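# Spell the slip's code with tiles in the board rail

## Task

Push letter tiles all the way into the empty rail of the upright board so the rail reads the code printed on the slip. The board is loose, so at the end it must stand entirely on the table with no support, as upright as at the start. Anything the robot still has to hold in place at the end does not count.

## Robot and tools

Robot: two arms, left_arm and right_arm, each ending in a parallel gripper. The fingers point along the gripper's own +z axis and close along its y axis. The reported end_effector_position is the spot between the finger pads, roughly 1 cm back from the tips.

World frame: every result reports both grippers in one shared frame. Positions are in metres, orientation is a quaternion in w,x,y,z order. The origin sits on the table surface midway between the arms. +z is up, +x reaches out over the table, and left_arm is on the +y side. The names left and right are arm labels, not image sides. Reported hand positions can drift from the truth, more so at long reach. The mounting plates and the metal frame behind the arms are fixed obstacles. A "too close" message counts a plate and its side of the frame as part of that arm.

Command row (shared by execute_actions and move): 14 numbers, each from -1 to 1. The first 7 are for left_arm: dx, dy, dz, rx, ry, rz, opening. The next 7 are the same for right_arm. Always send all 14, even when only one arm should move. dx..rz are an offset, not a pose. They are measured from the gripper's pose at the start of the action, along the gripper's own axes, not the world axes. 1.0 equals 0.6 m of travel or 180 degrees of turn. rx, ry, rz form one rotation vector. Opening is absolute: +1 is fully open (0.094 m), -1 is closed. A row may carry 12 extra numbers from 0 to 1: stiffness scales for the six joints of left_arm then the six of right_arm, in Joint positions order. These scale joint gains and persist until changed.

execute_actions(actions): a list of actions run in order. Each action is a table of up to 15 rows, one row per control step of 1/30 s. A short table repeats its last row for the remaining steps. Every row in an action is an offset from that action's start pose, not from the row before. For the first action of a call, the start is the last pose any result reported. An empty list just returns state and images. Per step, the commanded pose is clipped to within 70 mm and 16 degrees of the measured pose, so a long reach may need several actions. After an action the arm continues only up to its last clipped pose. Position wins over orientation when both cannot be met.

move(target, speed, blocking): target is one 14-number row. Its offsets count from the pose in the latest result that showed one. Each gripper follows a straight path toward its goal; both paths finish together in 0.5 to 10 s, and are cut off at 10 s. speed is the path's top speed in m/s, 0.002 to 0.5, default 0.25; turning is capped at twice that in rad/s. The opening is sent when the move begins. Paths ignore obstacles and the other arm. Grippers lag, wander and may overshoot speed, mostly with a near-straight arm. Faster contact and aiming deeper past the contact both press harder. The result adds a "move:" line with the ending (done, off_target, moving, held, fault), the limits that acted and each gripper's remaining distance. If only one arm is named, the other finished fine. held means a check blocked that arm's last step. limits=paced means the sent pose was clipped; limits=held means some steps were blocked, after which the arm may jump faster than speed. With blocking=false you get a result after 0.5 s while motion continues; check with wait(0), and call wait or stop before any new rows or moves.

wait(seconds): 0 to 10 s, arms keep their last command; returns early if a running move ends. stop(): brakes a running move, needing some room; fingers keep moving. zoom_image(camera, region): region [x0, y0, x1, y1] in pixels of the latest full image, at most 504 by 504; cameras are cam_head_left, cam_head_right, cam_low, cam_left_wrist, cam_right_wrist, each 672x504. show_instructions: shows the reference pages (here a letter rail manual image). finished_scene(scene): ends the current scene, given its number; irreversible, and the goal must already hold stably.

Result lines: the state line lists each gripper pose. Hand target lines give where the controller now drives each gripper. grip_measured is finger opening on the command scale (last Joint positions value is metres), off by up to about 1 mm per gripper. Step readings list positions at some steps; HELD marks steps where an arm was held back. "pose unreachable" means the clearance check altered that arm's command. FAULT lines mean an arm stopped. MOTOR HOT appears from 85 °C; at 100 °C an OVER-TEMPERATURE FAULT drops that arm until it cools, so avoid holding loads for long. Camera calibration is given per camera; results list changed ones.

Practical notes: arms tend to settle a centimetre or more low and zero offsets can let them sag further. To keep an arm in place, send the correcting offset to its desired pose in the first call of a reply, then zeros, raising the aim if it still sits low. To hold a tile, command an opening about 0.03 below grip_measured; smaller margins grip more gently. Thin parts get less force. Occasional tugs or pushes may disturb held or loose items. Do not let the arms collide or press each other, do not push the loose board hard or tip it, and never let anything leave the table. Release everything and back away so the board and tiles stay put on their own before finishing. Smooth, brief, low-effort motion is preferred.

Each tool is called after ">>>" by a JSON object that holds its "method" and its "body".

Reference images:

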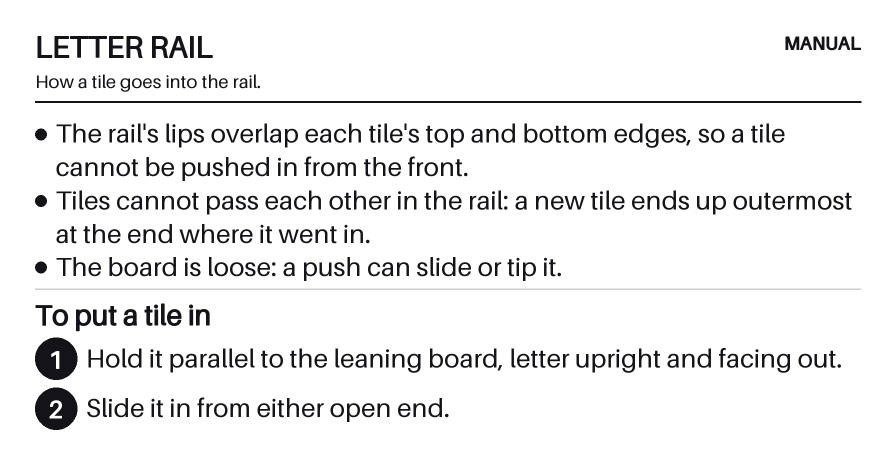

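## Session

>>> {"method": "execute_actions", "body": {"actions": []}}

Scene clock: 0.00 s.
left_arm: end_effector_position=(+0.5467, +0.4562, +0.3676) grip_measured=+1.000 end_effector_quat_wxyz=(-0.025, +0.772, +0.610, -0.175) | right_arm: end_effector_position=(+0.2926, +0.4106, +0.2400) grip_measured=+1.000 end_effector_quat_wxyz=(-0.092, +0.385, +0.763, +0.511)
Joint positions: left_arm=[-0.155  1.169  1.376 -1.499 -0.193  1.847  0.094] | right_arm=[1.116 2.355 1.509 0.474 0.253 1.565 0.094]
Joint velocities: left_arm=[-0.015 -0.015  0.002  0.012 -0.007 -0.081  0.   ] | right_arm=[-0.005 -0.005 -0.017  0.002 -0.081 -0.007  0.   ]
Motor temperatures (°C, as the motors report them): left_arm=[21 23 22 20 19 23] | right_arm=[22 22 24 22 19 20]
Hand target (left_arm): +0.553, +0.459, +0.370; -0.022, +0.772, +0.612, -0.170
Hand target (right_arm): +0.300, +0.415, +0.248; -0.090, +0.387, +0.757, +0.519
Joint stiffness scale: left_arm=[1. 1. 1. 1. 1. 1.] | right_arm=[1. 1. 1. 1. 1. 1.]

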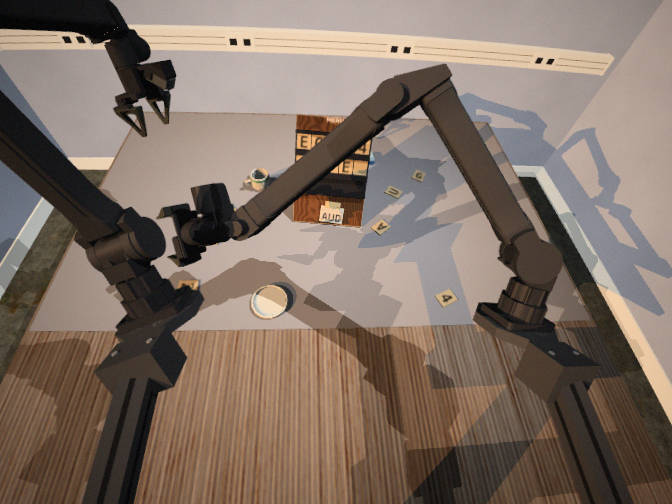

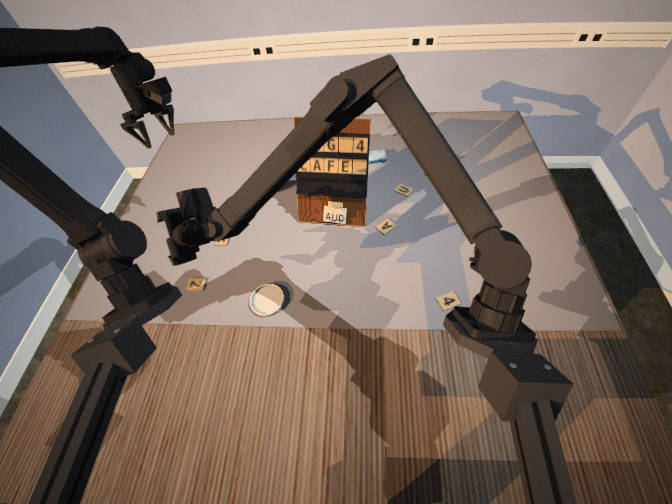

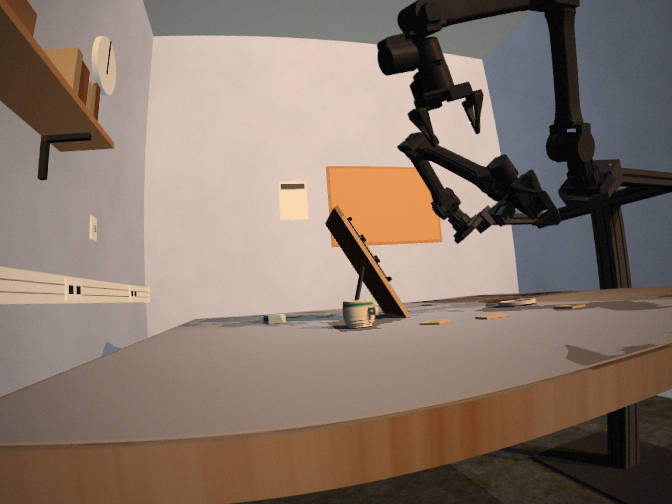

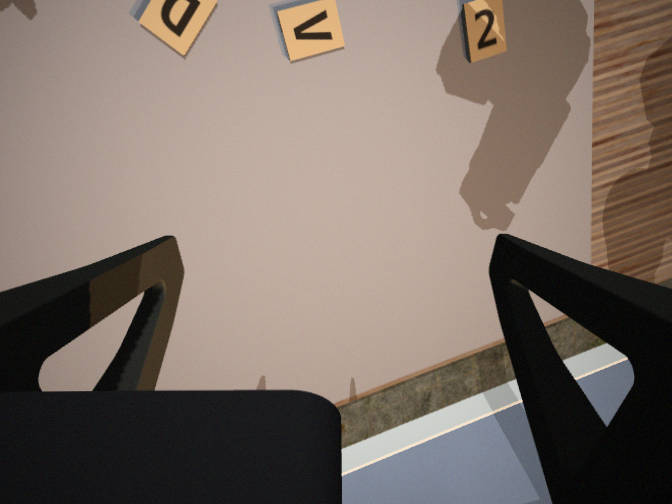

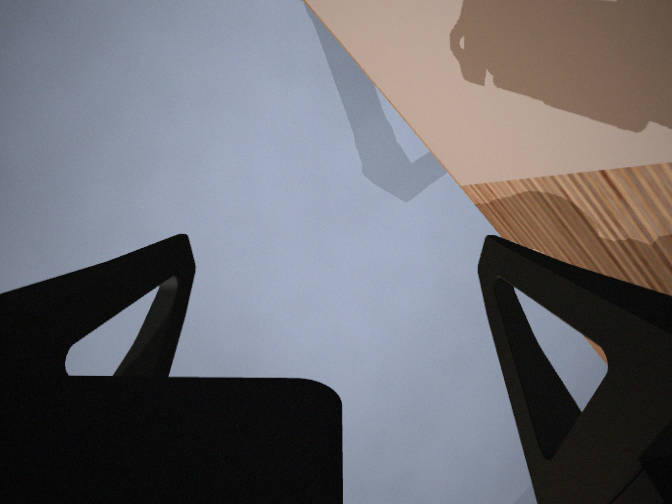

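>>> {"method": "zoom_image", "body": {"camera": "cam_head_right", "region": [240, 100, 480, 280]}}

>>> {"method": "zoom_image", "body": {"camera": "cam_low", "region": [250, 180, 600, 340]}}

Region (240, 100, 480, 280) of cam_head_right's 672x504 image, scaled by 2.100, with more detail than that image has; it fills the top 378 rows of this view, and the rest is white.

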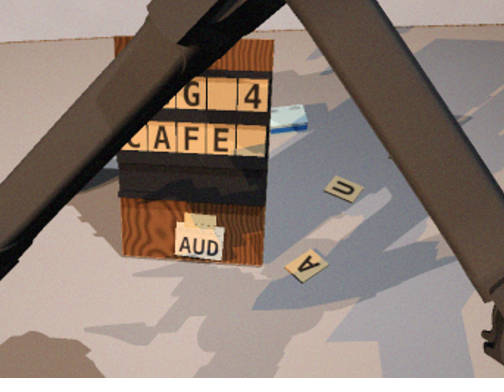

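Region (250, 180, 600, 340) of cam_low's 672x504 image, scaled by 1.440, with more detail than that image has; it fills the top 230 rows of this view, and the rest is white.

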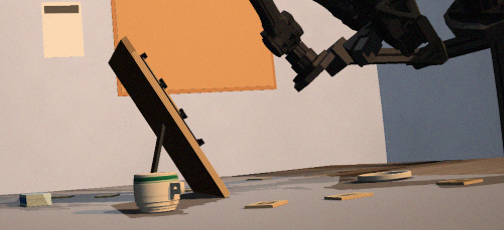

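>>> {"method": "move", "body": {"target": [0,0,0,0,0,0,1,-0.498,-0.121,-0.979,-0.0746,-0.414,0.619,1], "speed": 0.3}}

Scene clock: 61.07 s.
left_arm: end_effector_position=(+0.5467, +0.4562, +0.3676) grip_measured=+1.000 end_effector_quat_wxyz=(-0.025, +0.772, +0.610, -0.175) | right_arm: end_effector_position=(+0.2951, -0.0462, +0.2697) grip_measured=+1.000 end_effector_quat_wxyz=(+0.175, +0.811, +0.389, +0.401)
Joint positions: left_arm=[-0.155  1.169  1.376 -1.499 -0.193  1.847  0.094] | right_arm=[1.168 1.922 0.459 1.467 1.322 2.079 0.094]
Joint velocities: left_arm=[-0.005 -0.015 -0.007 -0.012 -0.095  0.037  0.   ] | right_arm=[ 0.005 -0.005 -0.012 -0.017  0.066 -0.066  0.   ]
Motor temperatures (°C, as the motors report them): left_arm=[21 27 29 20 19 23] | right_arm=[25 25 26 22 19 20]
Hand target (left_arm): +0.547, +0.456, +0.368; -0.025, +0.772, +0.610, -0.175
Hand target (right_arm): +0.296, -0.044, +0.270; +0.175, +0.811, +0.390, +0.401
Off the commanded pose (left_arm): 0.000 m, 0 deg.
Off the commanded pose (right_arm): 0.206 m, 72 deg; position and orientation clipped at the last step of the last action.
Joint stiffness scale: left_arm=[1. 1. 1. 1. 1. 1.] | right_arm=[1. 1. 1. 1. 1. 1.]
move: held (right_arm); limits=paced,held; held on 43 of 128 steps (right_arm), including the last (right_arm)
pose unreachable (right arm): on one or more control steps of this call, first in action 0 (counted from 0), this arm could not follow its commanded pose, so it was not sent that pose on those steps. On the call's last step it was still not sent that pose. It may still have moved: this result reports where it is.
cause: the commanded pose would bring two parts of the arm too close to each other (its wrist (the part past joint 4) and its wrist camera, with joints 5 (wrist yaw) and 6 (wrist roll) between them).
camera_calibration (this result's frames):
cam_right_wrist: T_world_to_cam=[[-0.494329, 0.639009, -0.589327, 0.33732], [-0.162145, 0.598272, 0.784716, -0.133216], [0.854019, 0.483465, -0.192131, -0.0525399], [0, 0, 0, 1]] pos_world=[0.190017, -0.11045, 0.293234]

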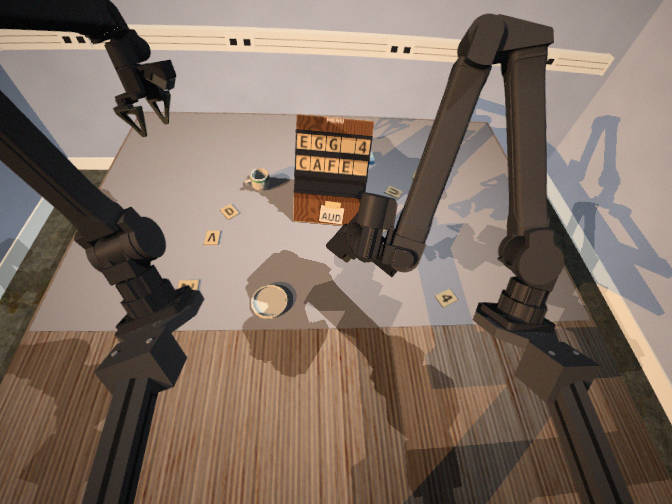

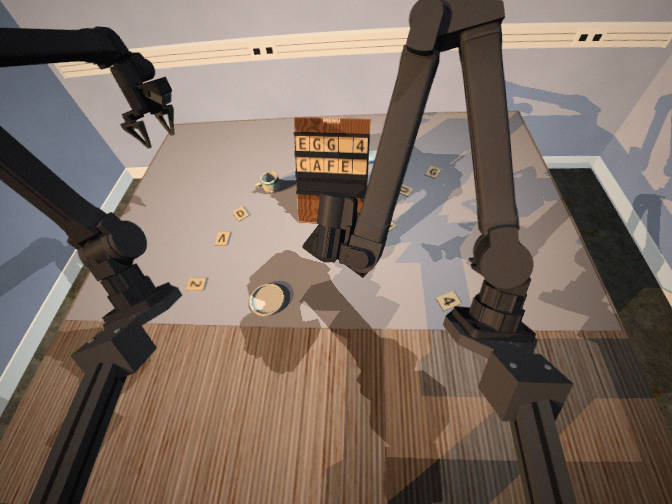

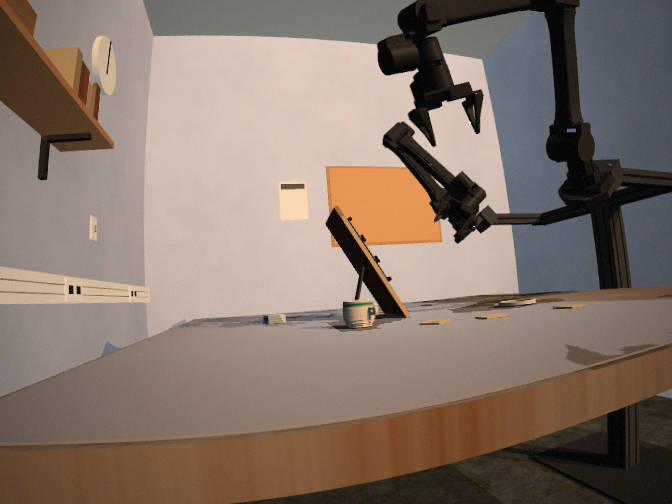

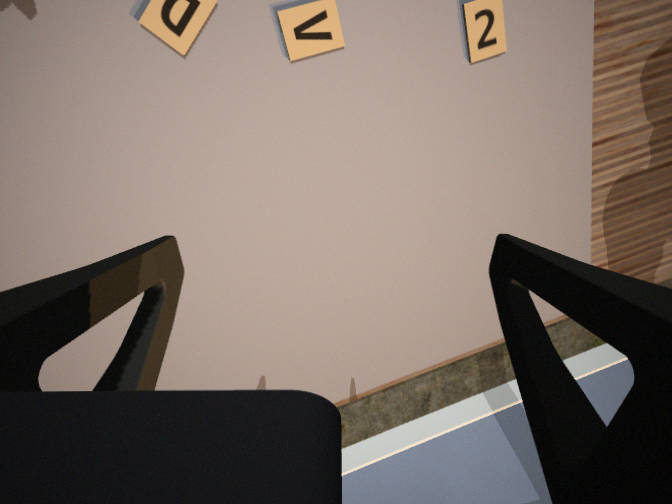

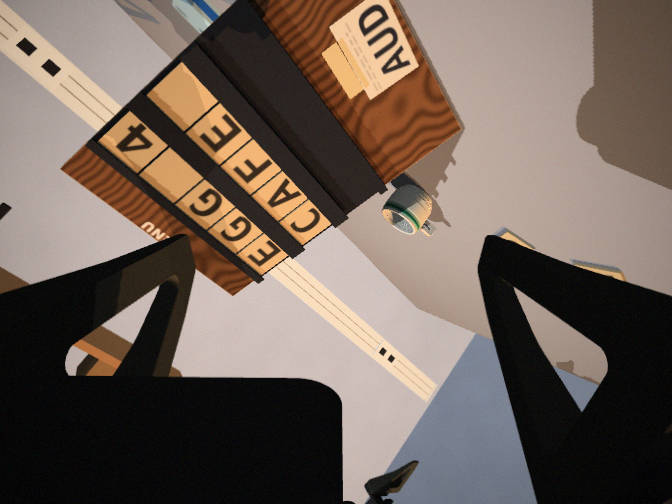

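>>> {"method": "move", "body": {"target": [0,0,0,0,0,0,1,-0.086,0.156,-0.056,0.325,0.142,-0.657,1], "speed": 0.3}}

Scene clock: 81.93 s.
left_arm: end_effector_position=(+0.5467, +0.4562, +0.3676) grip_measured=+1.000 end_effector_quat_wxyz=(-0.025, +0.772, +0.610, -0.175) | right_arm: end_effector_position=(+0.2839, -0.1571, +0.3169) grip_measured=+1.000 end_effector_quat_wxyz=(-0.003, -0.003, +1.000, -0.003)
Joint positions: left_arm=[-0.155  1.169  1.376 -1.499 -0.193  1.847  0.094] | right_arm=[ 1.007  1.108  0.672 -1.015  0.678  1.08   0.094]
Joint velocities: left_arm=[-0.005  0.005 -0.012 -0.012  0.007  0.037  0.   ] | right_arm=[-0.015 -0.015  0.012 -0.007 -0.007  0.007  0.   ]
Motor temperatures (°C, as the motors report them): left_arm=[21 28 28 20 19 23] | right_arm=[24 24 26 22 19 20]
Hand target (left_arm): +0.547, +0.456, +0.368; -0.025, +0.772, +0.610, -0.175
Hand target (right_arm): +0.298, -0.150, +0.323; +0.000, -0.001, +1.000, +0.000
Off the commanded pose (left_arm): 0.000 m, 0 deg.
Off the commanded pose (right_arm): 0.016 m, 1 deg.
Joint stiffness scale: left_arm=[1. 1. 1. 1. 1. 1.] | right_arm=[1. 1. 1. 1. 1. 1.]
move: off_target (right_arm)
camera_calibration (this result's frames):
cam_right_wrist: T_world_to_cam=[[0.00318063, -0.999894, 0.0141821, -0.159443], [-0.799206, 0.00598249, 0.601027, 0.0402713], [-0.601048, -0.0132461, -0.799103, 0.547076], [0, 0, 0, 1]] pos_world=[0.361512, -0.152421, 0.415227]

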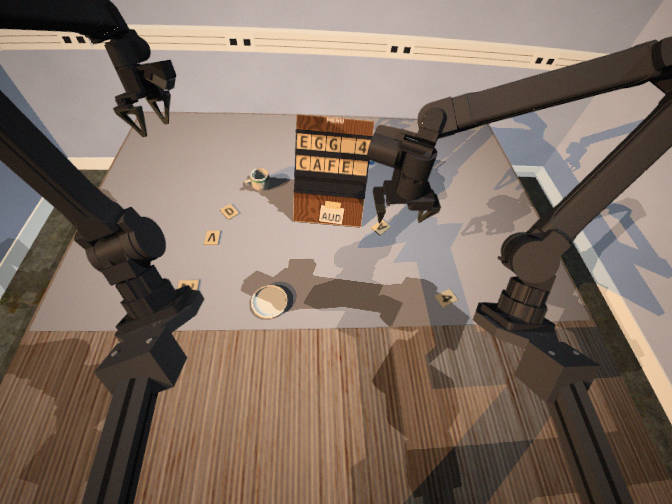

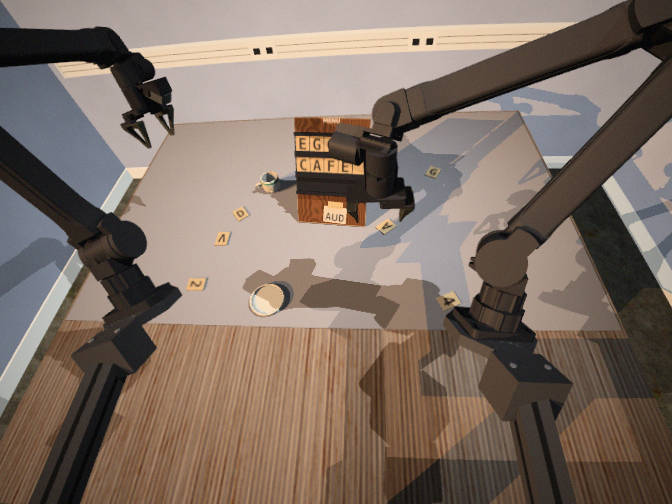

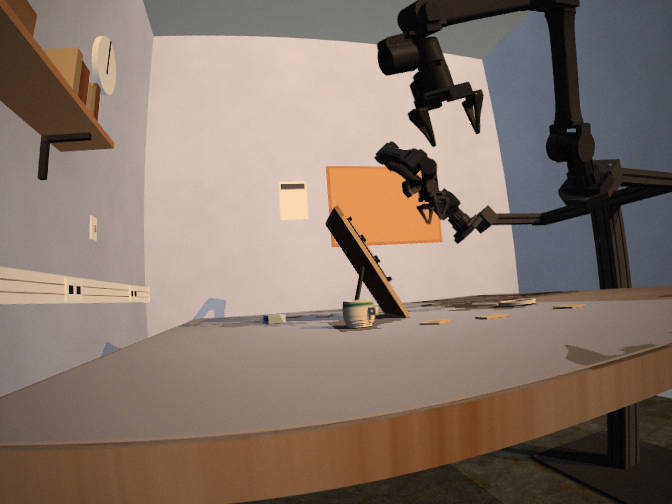

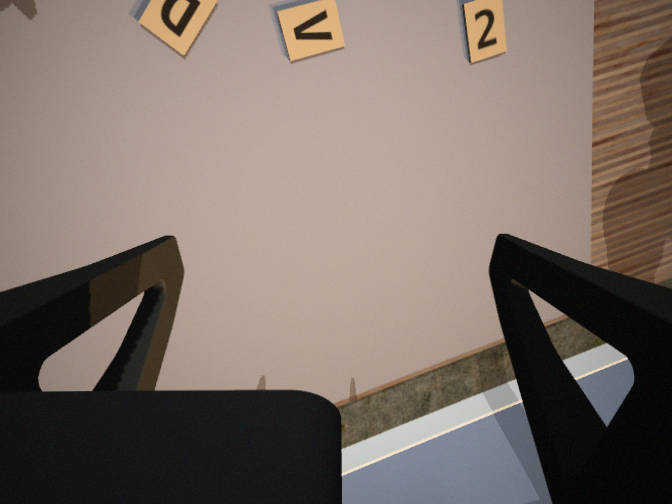

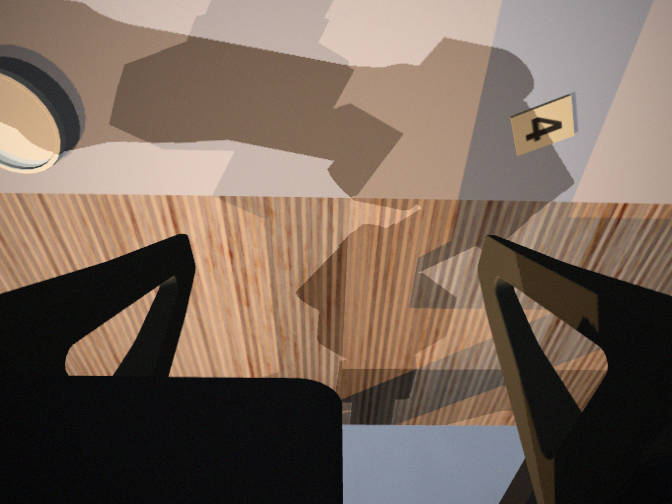

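>>> {"method": "zoom_image", "body": {"camera": "cam_head_left", "region": [190, 100, 400, 260]}}

>>> {"method": "zoom_image", "body": {"camera": "cam_low", "region": [310, 190, 450, 335]}}

Region (190, 100, 400, 260) of cam_head_left's 672x504 image, scaled by 2.400, with more detail than that image has; it fills the top 384 rows of this view, and the rest is white.

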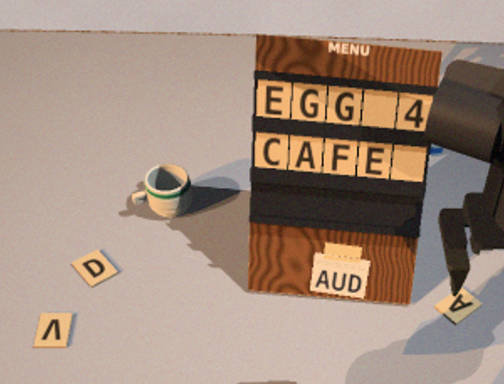

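Region (310, 190, 450, 335) of cam_low's 672x504 image, scaled by 3.476, with more detail than that image has; it fills the left 487 columns of this view, and the rest is white.

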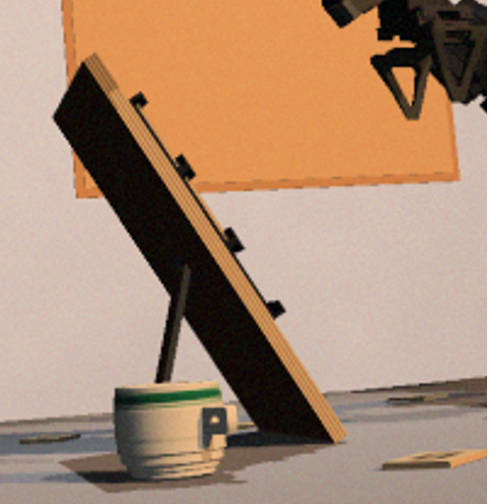

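>>> {"method": "move", "body": {"target": [-0.1175,0.196,0.4175,-0.1287,-0.0184,-0.5675,1,-0.372,-0.132,0.328,0,0,0,1], "speed": 0.3}}

Scene clock: 141.93 s.
left_arm: end_effector_position=(+0.5725, +0.3252, +0.1242) grip_measured=+1.000 end_effector_quat_wxyz=(+0.000, +0.002, +1.000, +0.006) | right_arm: end_effector_position=(+0.4950, -0.2394, +0.1199) grip_measured=+1.000 end_effector_quat_wxyz=(-0.011, -0.002, +1.000, -0.005)
Joint positions: left_arm=[-0.31   1.546  1.041 -0.505 -0.442 -0.003  0.094] | right_arm=[ 0.219  1.478  0.949 -0.475  0.387  0.225  0.094]
Joint velocities: left_arm=[ 0.005 -0.015 -0.007 -0.002  0.051 -0.022  0.   ] | right_arm=[-0.005 -0.005  0.002 -0.007 -0.007 -0.037  0.   ]
Motor temperatures (°C, as the motors report them): left_arm=[22 29 29 20 19 23] | right_arm=[23 23 29 22 19 20]
Hand target (left_arm): +0.572, +0.315, +0.118; -0.001, +0.001, +1.000, +0.004
Hand target (right_arm): +0.507, -0.239, +0.117; -0.003, -0.003, +1.000, -0.004
Off the commanded pose (left_arm): 0.012 m, 1 deg.
Off the commanded pose (right_arm): 0.012 m, 1 deg.
Joint stiffness scale: left_arm=[1. 1. 1. 1. 1. 1.] | right_arm=[1. 1. 1. 1. 1. 1.]
move: off_target (left_arm, right_arm)
camera_calibration (this result's frames):
cam_left_wrist: T_world_to_cam=[[-0.00654083, -0.999959, -0.00625101, 0.328504], [-0.823469, 0.00183968, 0.567358, 0.407861], [-0.567324, 0.00885851, -0.823447, 0.547057], [0, 0, 0, 1]] pos_world=[0.648368, 0.322894, 0.221123]
cam_right_wrist: T_world_to_cam=[[0.00187954, -0.999833, 0.0181824, -0.239427], [-0.790312, 0.00965521, 0.612628, 0.322948], [-0.612701, -0.0155212, -0.790162, 0.519684], [0, 0, 0, 1]] pos_world=[0.574091, -0.234439, 0.217141]

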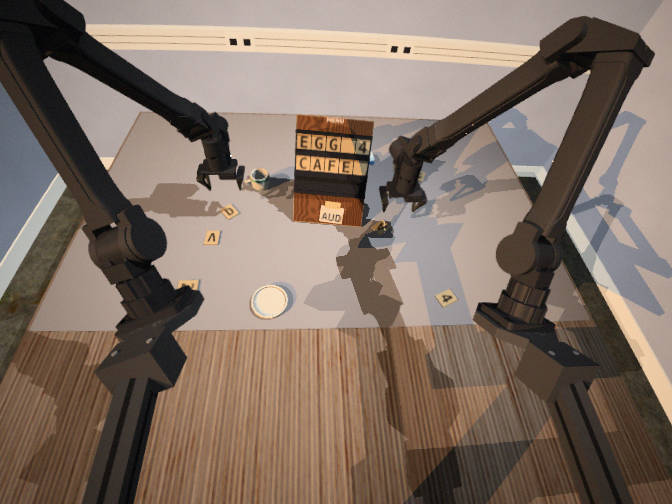

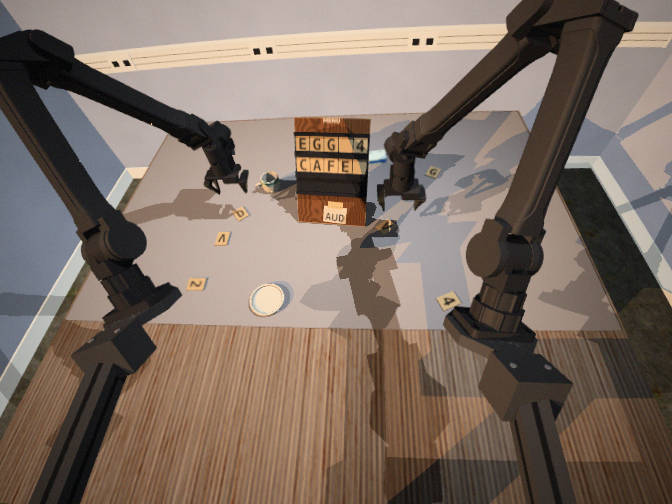

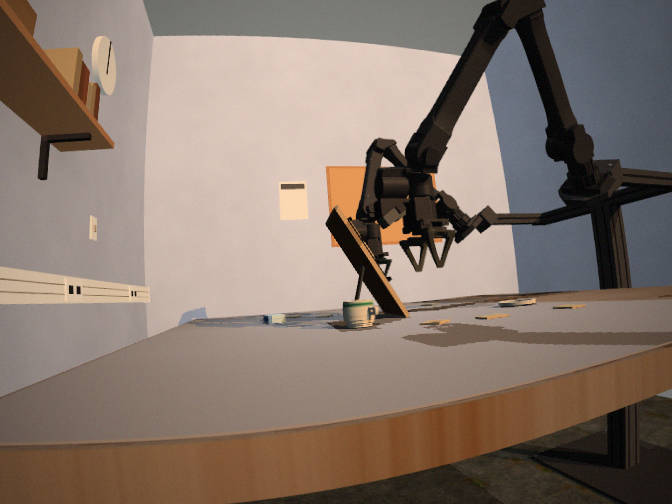

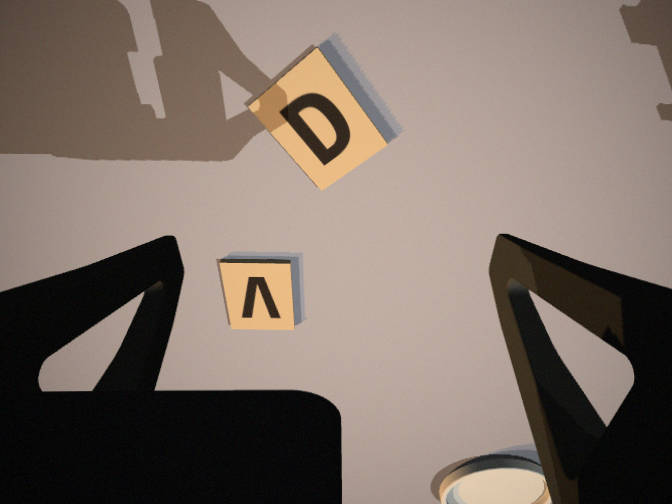

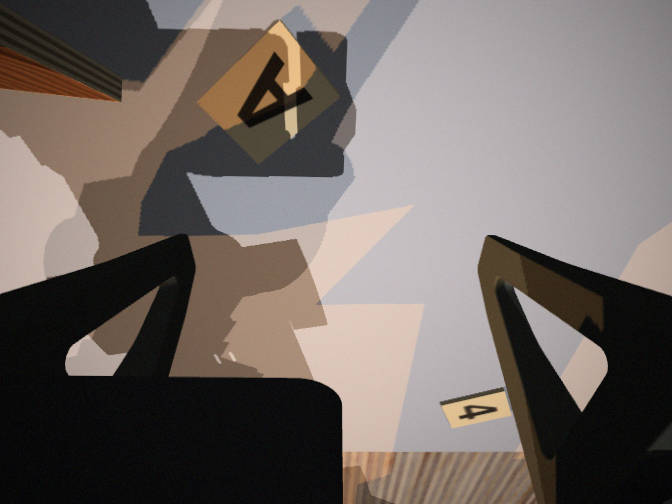

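>>> {"method": "move", "body": {"target": [-0.0092,0.013,0.107,0,0,-0.207,0.5,-0.022,0.057,0.1,0,0,-0.71,0.5], "speed": 0.4}}

Scene clock: 186.40 s.
left_arm: end_effector_position=(+0.5710, +0.3272, +0.0727) grip_measured=+0.501 end_effector_quat_wxyz=(+0.001, -0.302, +0.953, +0.001) | right_arm: end_effector_position=(+0.4981, -0.2148, +0.0609) grip_measured=+0.502 end_effector_quat_wxyz=(+0.018, +0.895, -0.446, -0.011)
Joint positions: left_arm=[-0.259  1.657  1.055 -0.39  -0.405 -0.575  0.071] | right_arm=[ 0.221  1.659  1.025 -0.388  0.395 -1.978  0.071]
Joint velocities: left_arm=[-0.005 -0.015  0.002  0.002  0.066 -0.037 -0.001] | right_arm=[-0.015  0.005 -0.012 -0.002  0.022 -0.037 -0.001]
Motor temperatures (°C, as the motors report them): left_arm=[22 29 27 20 19 23] | right_arm=[23 25 27 22 19 20]
Hand target (left_arm): +0.578, +0.334, +0.060; +0.002, -0.317, +0.948, +0.005
Hand target (right_arm): +0.506, -0.205, +0.059; +0.010, +0.899, -0.438, -0.007
Off the commanded pose (left_arm): 0.016 m, 2 deg.
Off the commanded pose (right_arm): 0.013 m, 2 deg.
Joint stiffness scale: left_arm=[1. 1. 1. 1. 1. 1.] | right_arm=[1. 1. 1. 1. 1. 1.]
move: off_target (left_arm, right_arm)
camera_calibration (this result's frames):
cam_left_wrist: T_world_to_cam=[[0.574727, -0.818339, 0.00324596, -0.0619161], [-0.675492, -0.472158, 0.566372, 0.506425], [-0.461951, -0.327702, -0.824144, 0.553779], [0, 0, 0, 1]] pos_world=[0.63349, 0.369918, 0.169769]
cam_right_wrist: T_world_to_cam=[[0.799682, 0.599404, -0.0349784, -0.264475], [0.499692, -0.632092, 0.592256, -0.417832], [0.332891, -0.491095, -0.80499, -0.0969177], [0, 0, 0, 1]] pos_world=[0.452546, -0.153177, 0.160195]

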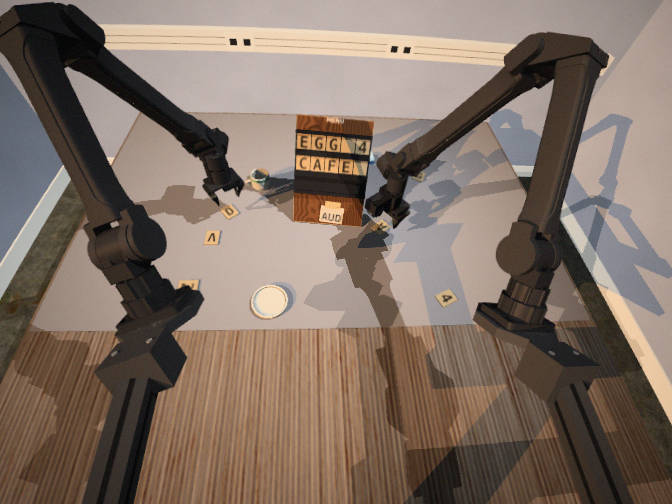

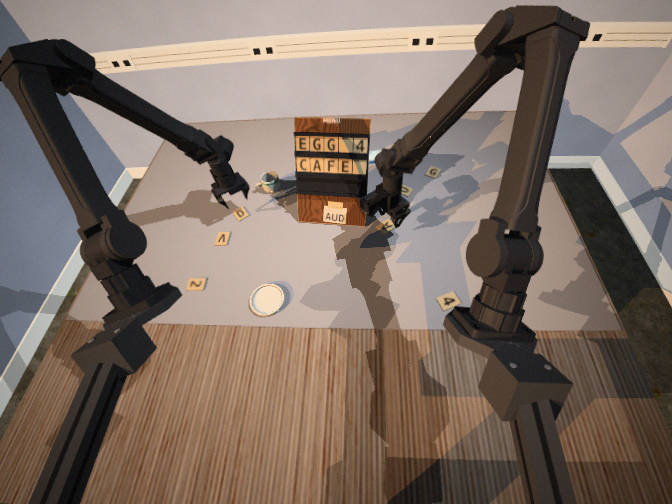

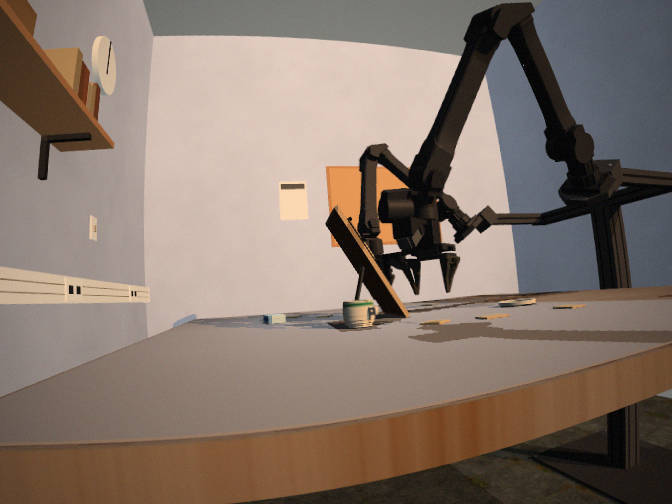

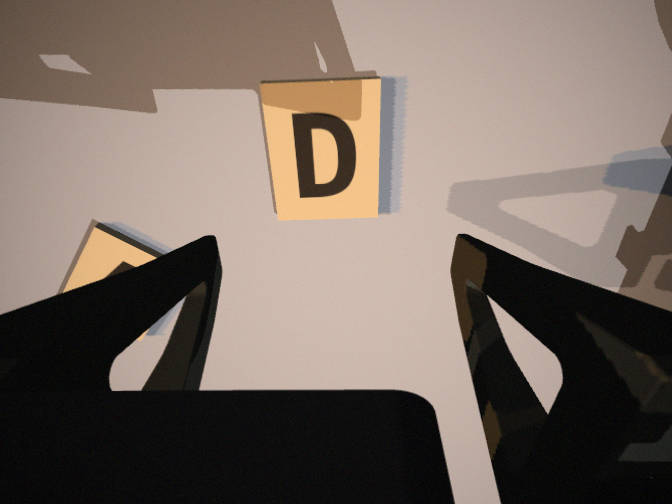

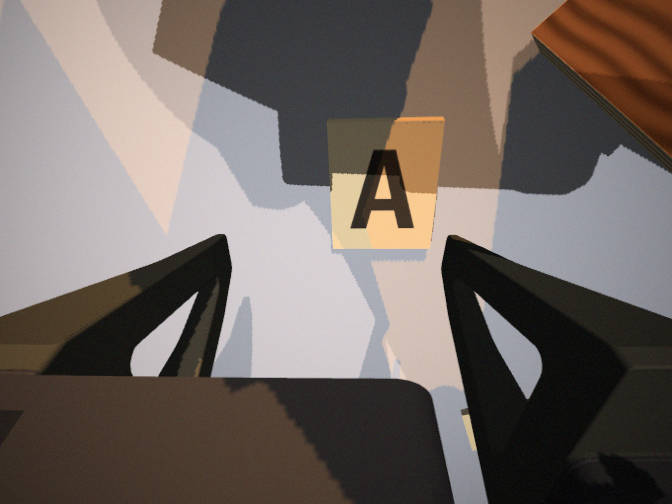

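>>> {"method": "move", "body": {"target": [-0.015,0.008,0.072,0,0,-0.012,0.5,0.008,-0.033,0.05,0,0,0,0.5], "speed": 0.1}}

Scene clock: 202.03 s.
left_arm: end_effector_position=(+0.5683, +0.3314, +0.0387) grip_measured=+0.501 end_effector_quat_wxyz=(-0.004, -0.317, +0.948, -0.000) | right_arm: end_effector_position=(+0.5059, -0.2058, +0.0344) grip_measured=+0.502 end_effector_quat_wxyz=(+0.021, +0.895, -0.445, -0.017)
Joint positions: left_arm=[-0.222  1.731  1.075 -0.331 -0.379 -0.575  0.071] | right_arm=[ 0.213  1.741  1.087 -0.379  0.388 -1.981  0.071]
Joint velocities: left_arm=[ 0.005  0.005  0.002 -0.002 -0.051 -0.037 -0.   ] | right_arm=[-0.024 -0.015  0.007 -0.012  0.007 -0.007 -0.   ]
Motor temperatures (°C, as the motors report them): left_arm=[22 29 27 20 19 23] | right_arm=[23 25 27 22 19 20]
Hand target (left_arm): +0.575, +0.336, +0.030; +0.000, -0.320, +0.947, +0.001
Hand target (right_arm): +0.516, -0.208, +0.030; +0.018, +0.895, -0.446, -0.011
Off the commanded pose (left_arm): 0.013 m, 1 deg.
Off the commanded pose (right_arm): 0.011 m, 1 deg.
Joint stiffness scale: left_arm=[1. 1. 1. 1. 1. 1.] | right_arm=[1. 1. 1. 1. 1. 1.]
move: off_target (left_arm, right_arm)
camera_calibration (this result's frames):
cam_left_wrist: T_world_to_cam=[[0.599812, -0.800133, 0.00356875, -0.0770998], [-0.656251, -0.48939, 0.57431, 0.520348], [-0.457778, -0.34682, -0.81863, 0.529588], [0, 0, 0, 1]] pos_world=[0.630158, 0.376635, 0.134971]
cam_right_wrist: T_world_to_cam=[[0.798679, 0.600048, -0.0453221, -0.275977], [0.507661, -0.631438, 0.586146, -0.404058], [0.323098, -0.491151, -0.808937, -0.111348], [0, 0, 0, 1]] pos_world=[0.461518, -0.144226, 0.134256]

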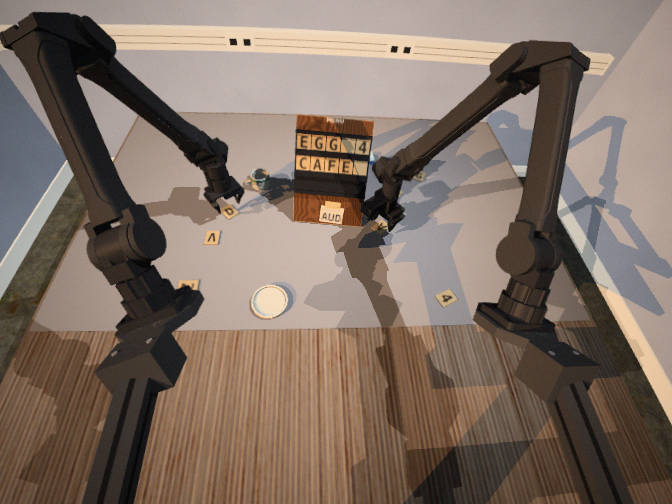

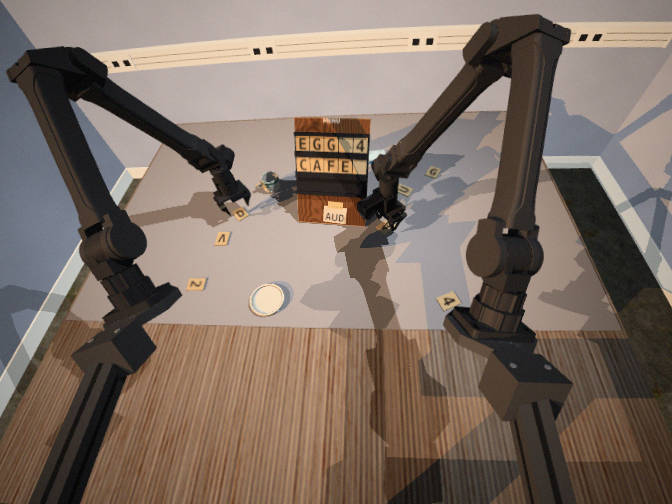

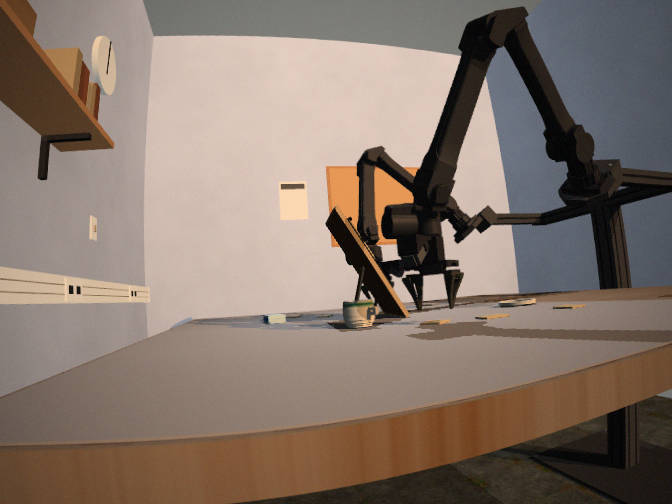

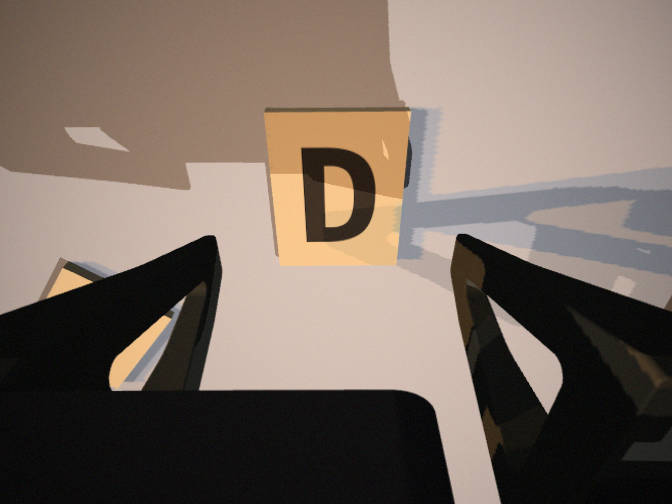

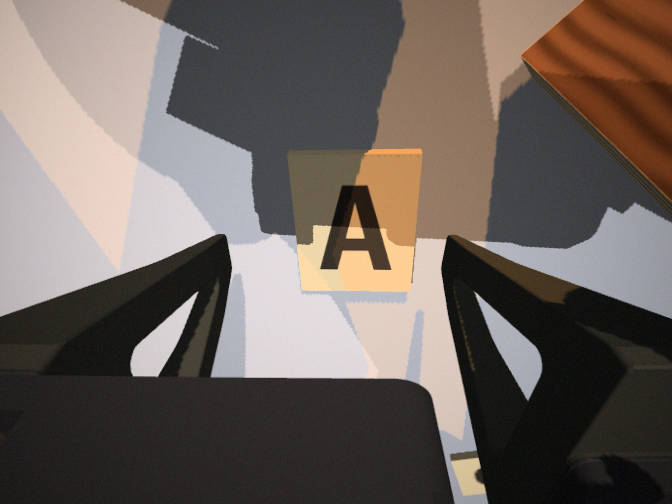

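>>> {"method": "move", "body": {"target": [-0.03,-0.002,0.057,0,0,0,0.5,0.02,-0.022,0.042,0,0,0,0.5], "speed": 0.05}}

Scene clock: 217.00 s.
left_arm: end_effector_position=(+0.5789, +0.3355, +0.0179) grip_measured=+0.501 end_effector_quat_wxyz=(-0.005, -0.317, +0.948, -0.004) | right_arm: end_effector_position=(+0.5146, -0.2065, +0.0151) grip_measured=+0.502 end_effector_quat_wxyz=(+0.023, +0.894, -0.446, -0.021)
Joint positions: left_arm=[-0.198  1.786  1.125 -0.319 -0.359 -0.554  0.071] | right_arm=[ 0.194  1.794  1.135 -0.377  0.376 -1.994  0.071]
Joint velocities: left_arm=[-0.005 -0.005  0.002 -0.002  0.037 -0.051  0.001] | right_arm=[-0.005 -0.005  0.002 -0.007 -0.007 -0.081 -0.   ]
Motor temperatures (°C, as the motors report them): left_arm=[22 30 27 20 19 23] | right_arm=[23 25 27 22 19 20]
Hand target (left_arm): +0.583, +0.341, +0.005; -0.004, -0.317, +0.948, -0.001
Hand target (right_arm): +0.522, -0.208, +0.009; +0.021, +0.895, -0.445, -0.017
Off the commanded pose (left_arm): 0.015 m, 0 deg.
Off the commanded pose (right_arm): 0.010 m, 1 deg.
Joint stiffness scale: left_arm=[1. 1. 1. 1. 1. 1.] | right_arm=[1. 1. 1. 1. 1. 1.]
move: off_target (left_arm)
camera_calibration (this result's frames):
cam_left_wrist: T_world_to_cam=[[0.599721, -0.800153, 0.00950914, -0.080211], [-0.656696, -0.485339, 0.577231, 0.54012], [-0.457258, -0.352422, -0.816525, 0.520394], [0, 0, 0, 1]] pos_world=[0.640753, 0.381359, 0.113904]
cam_right_wrist: T_world_to_cam=[[0.799636, 0.598234, -0.0519361, -0.284108], [0.511281, -0.632937, 0.581363, -0.399674], [0.314919, -0.491433, -0.811985, -0.125965], [0, 0, 0, 1]] pos_world=[0.471197, -0.144908, 0.115318]

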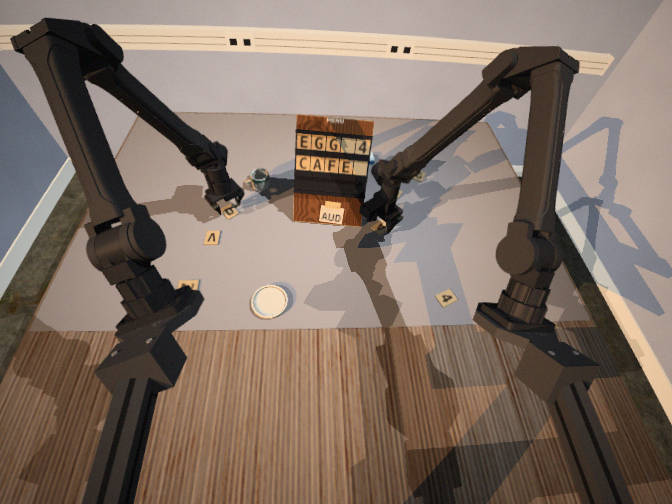

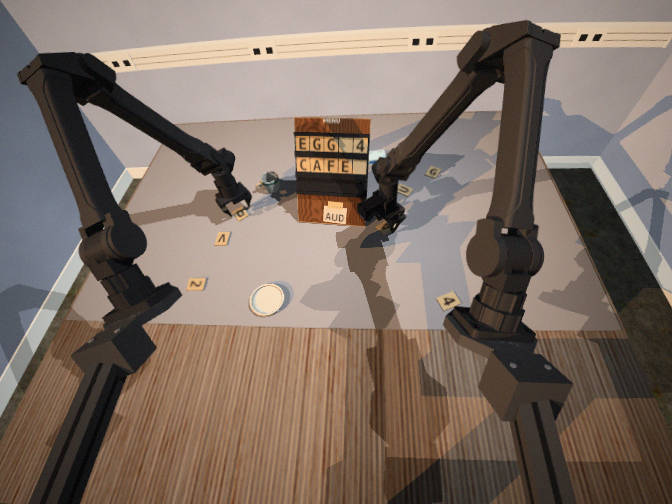

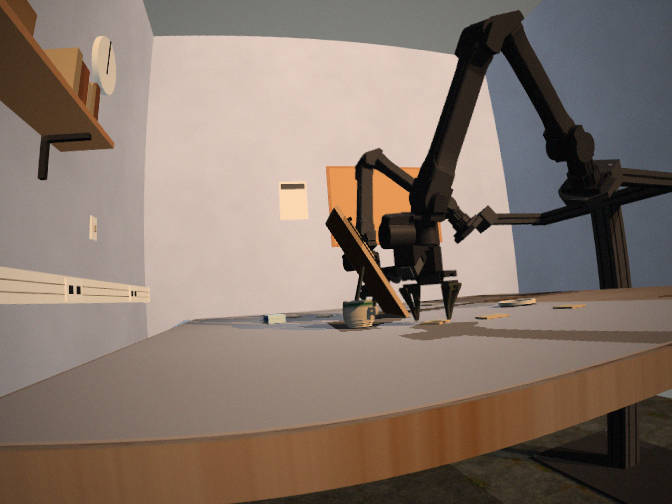

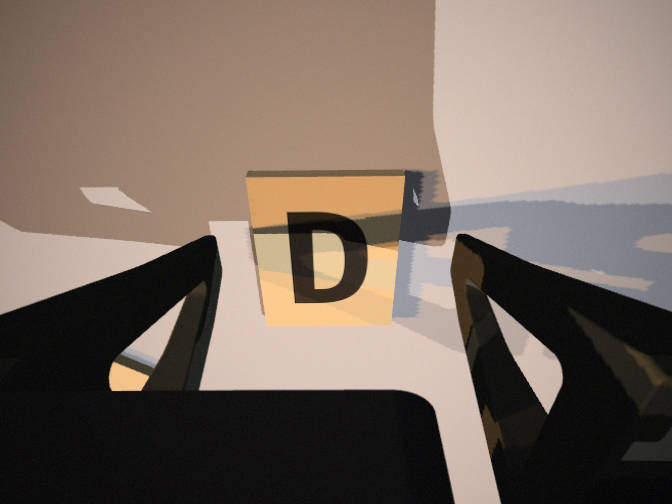

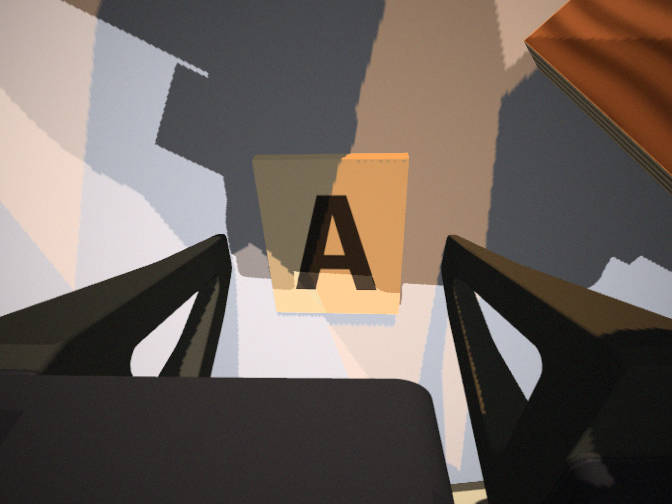

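>>> {"method": "zoom_image", "body": {"camera": "cam_low", "region": [380, 270, 480, 335]}}

Region (380, 270, 480, 335) of cam_low's 672x504 image, scaled by 5.040, with more detail than that image has; it fills the top 328 rows of this view, and the rest is white.

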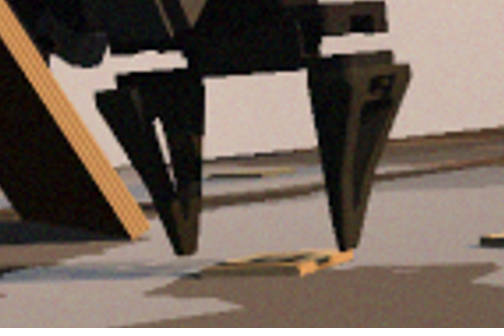

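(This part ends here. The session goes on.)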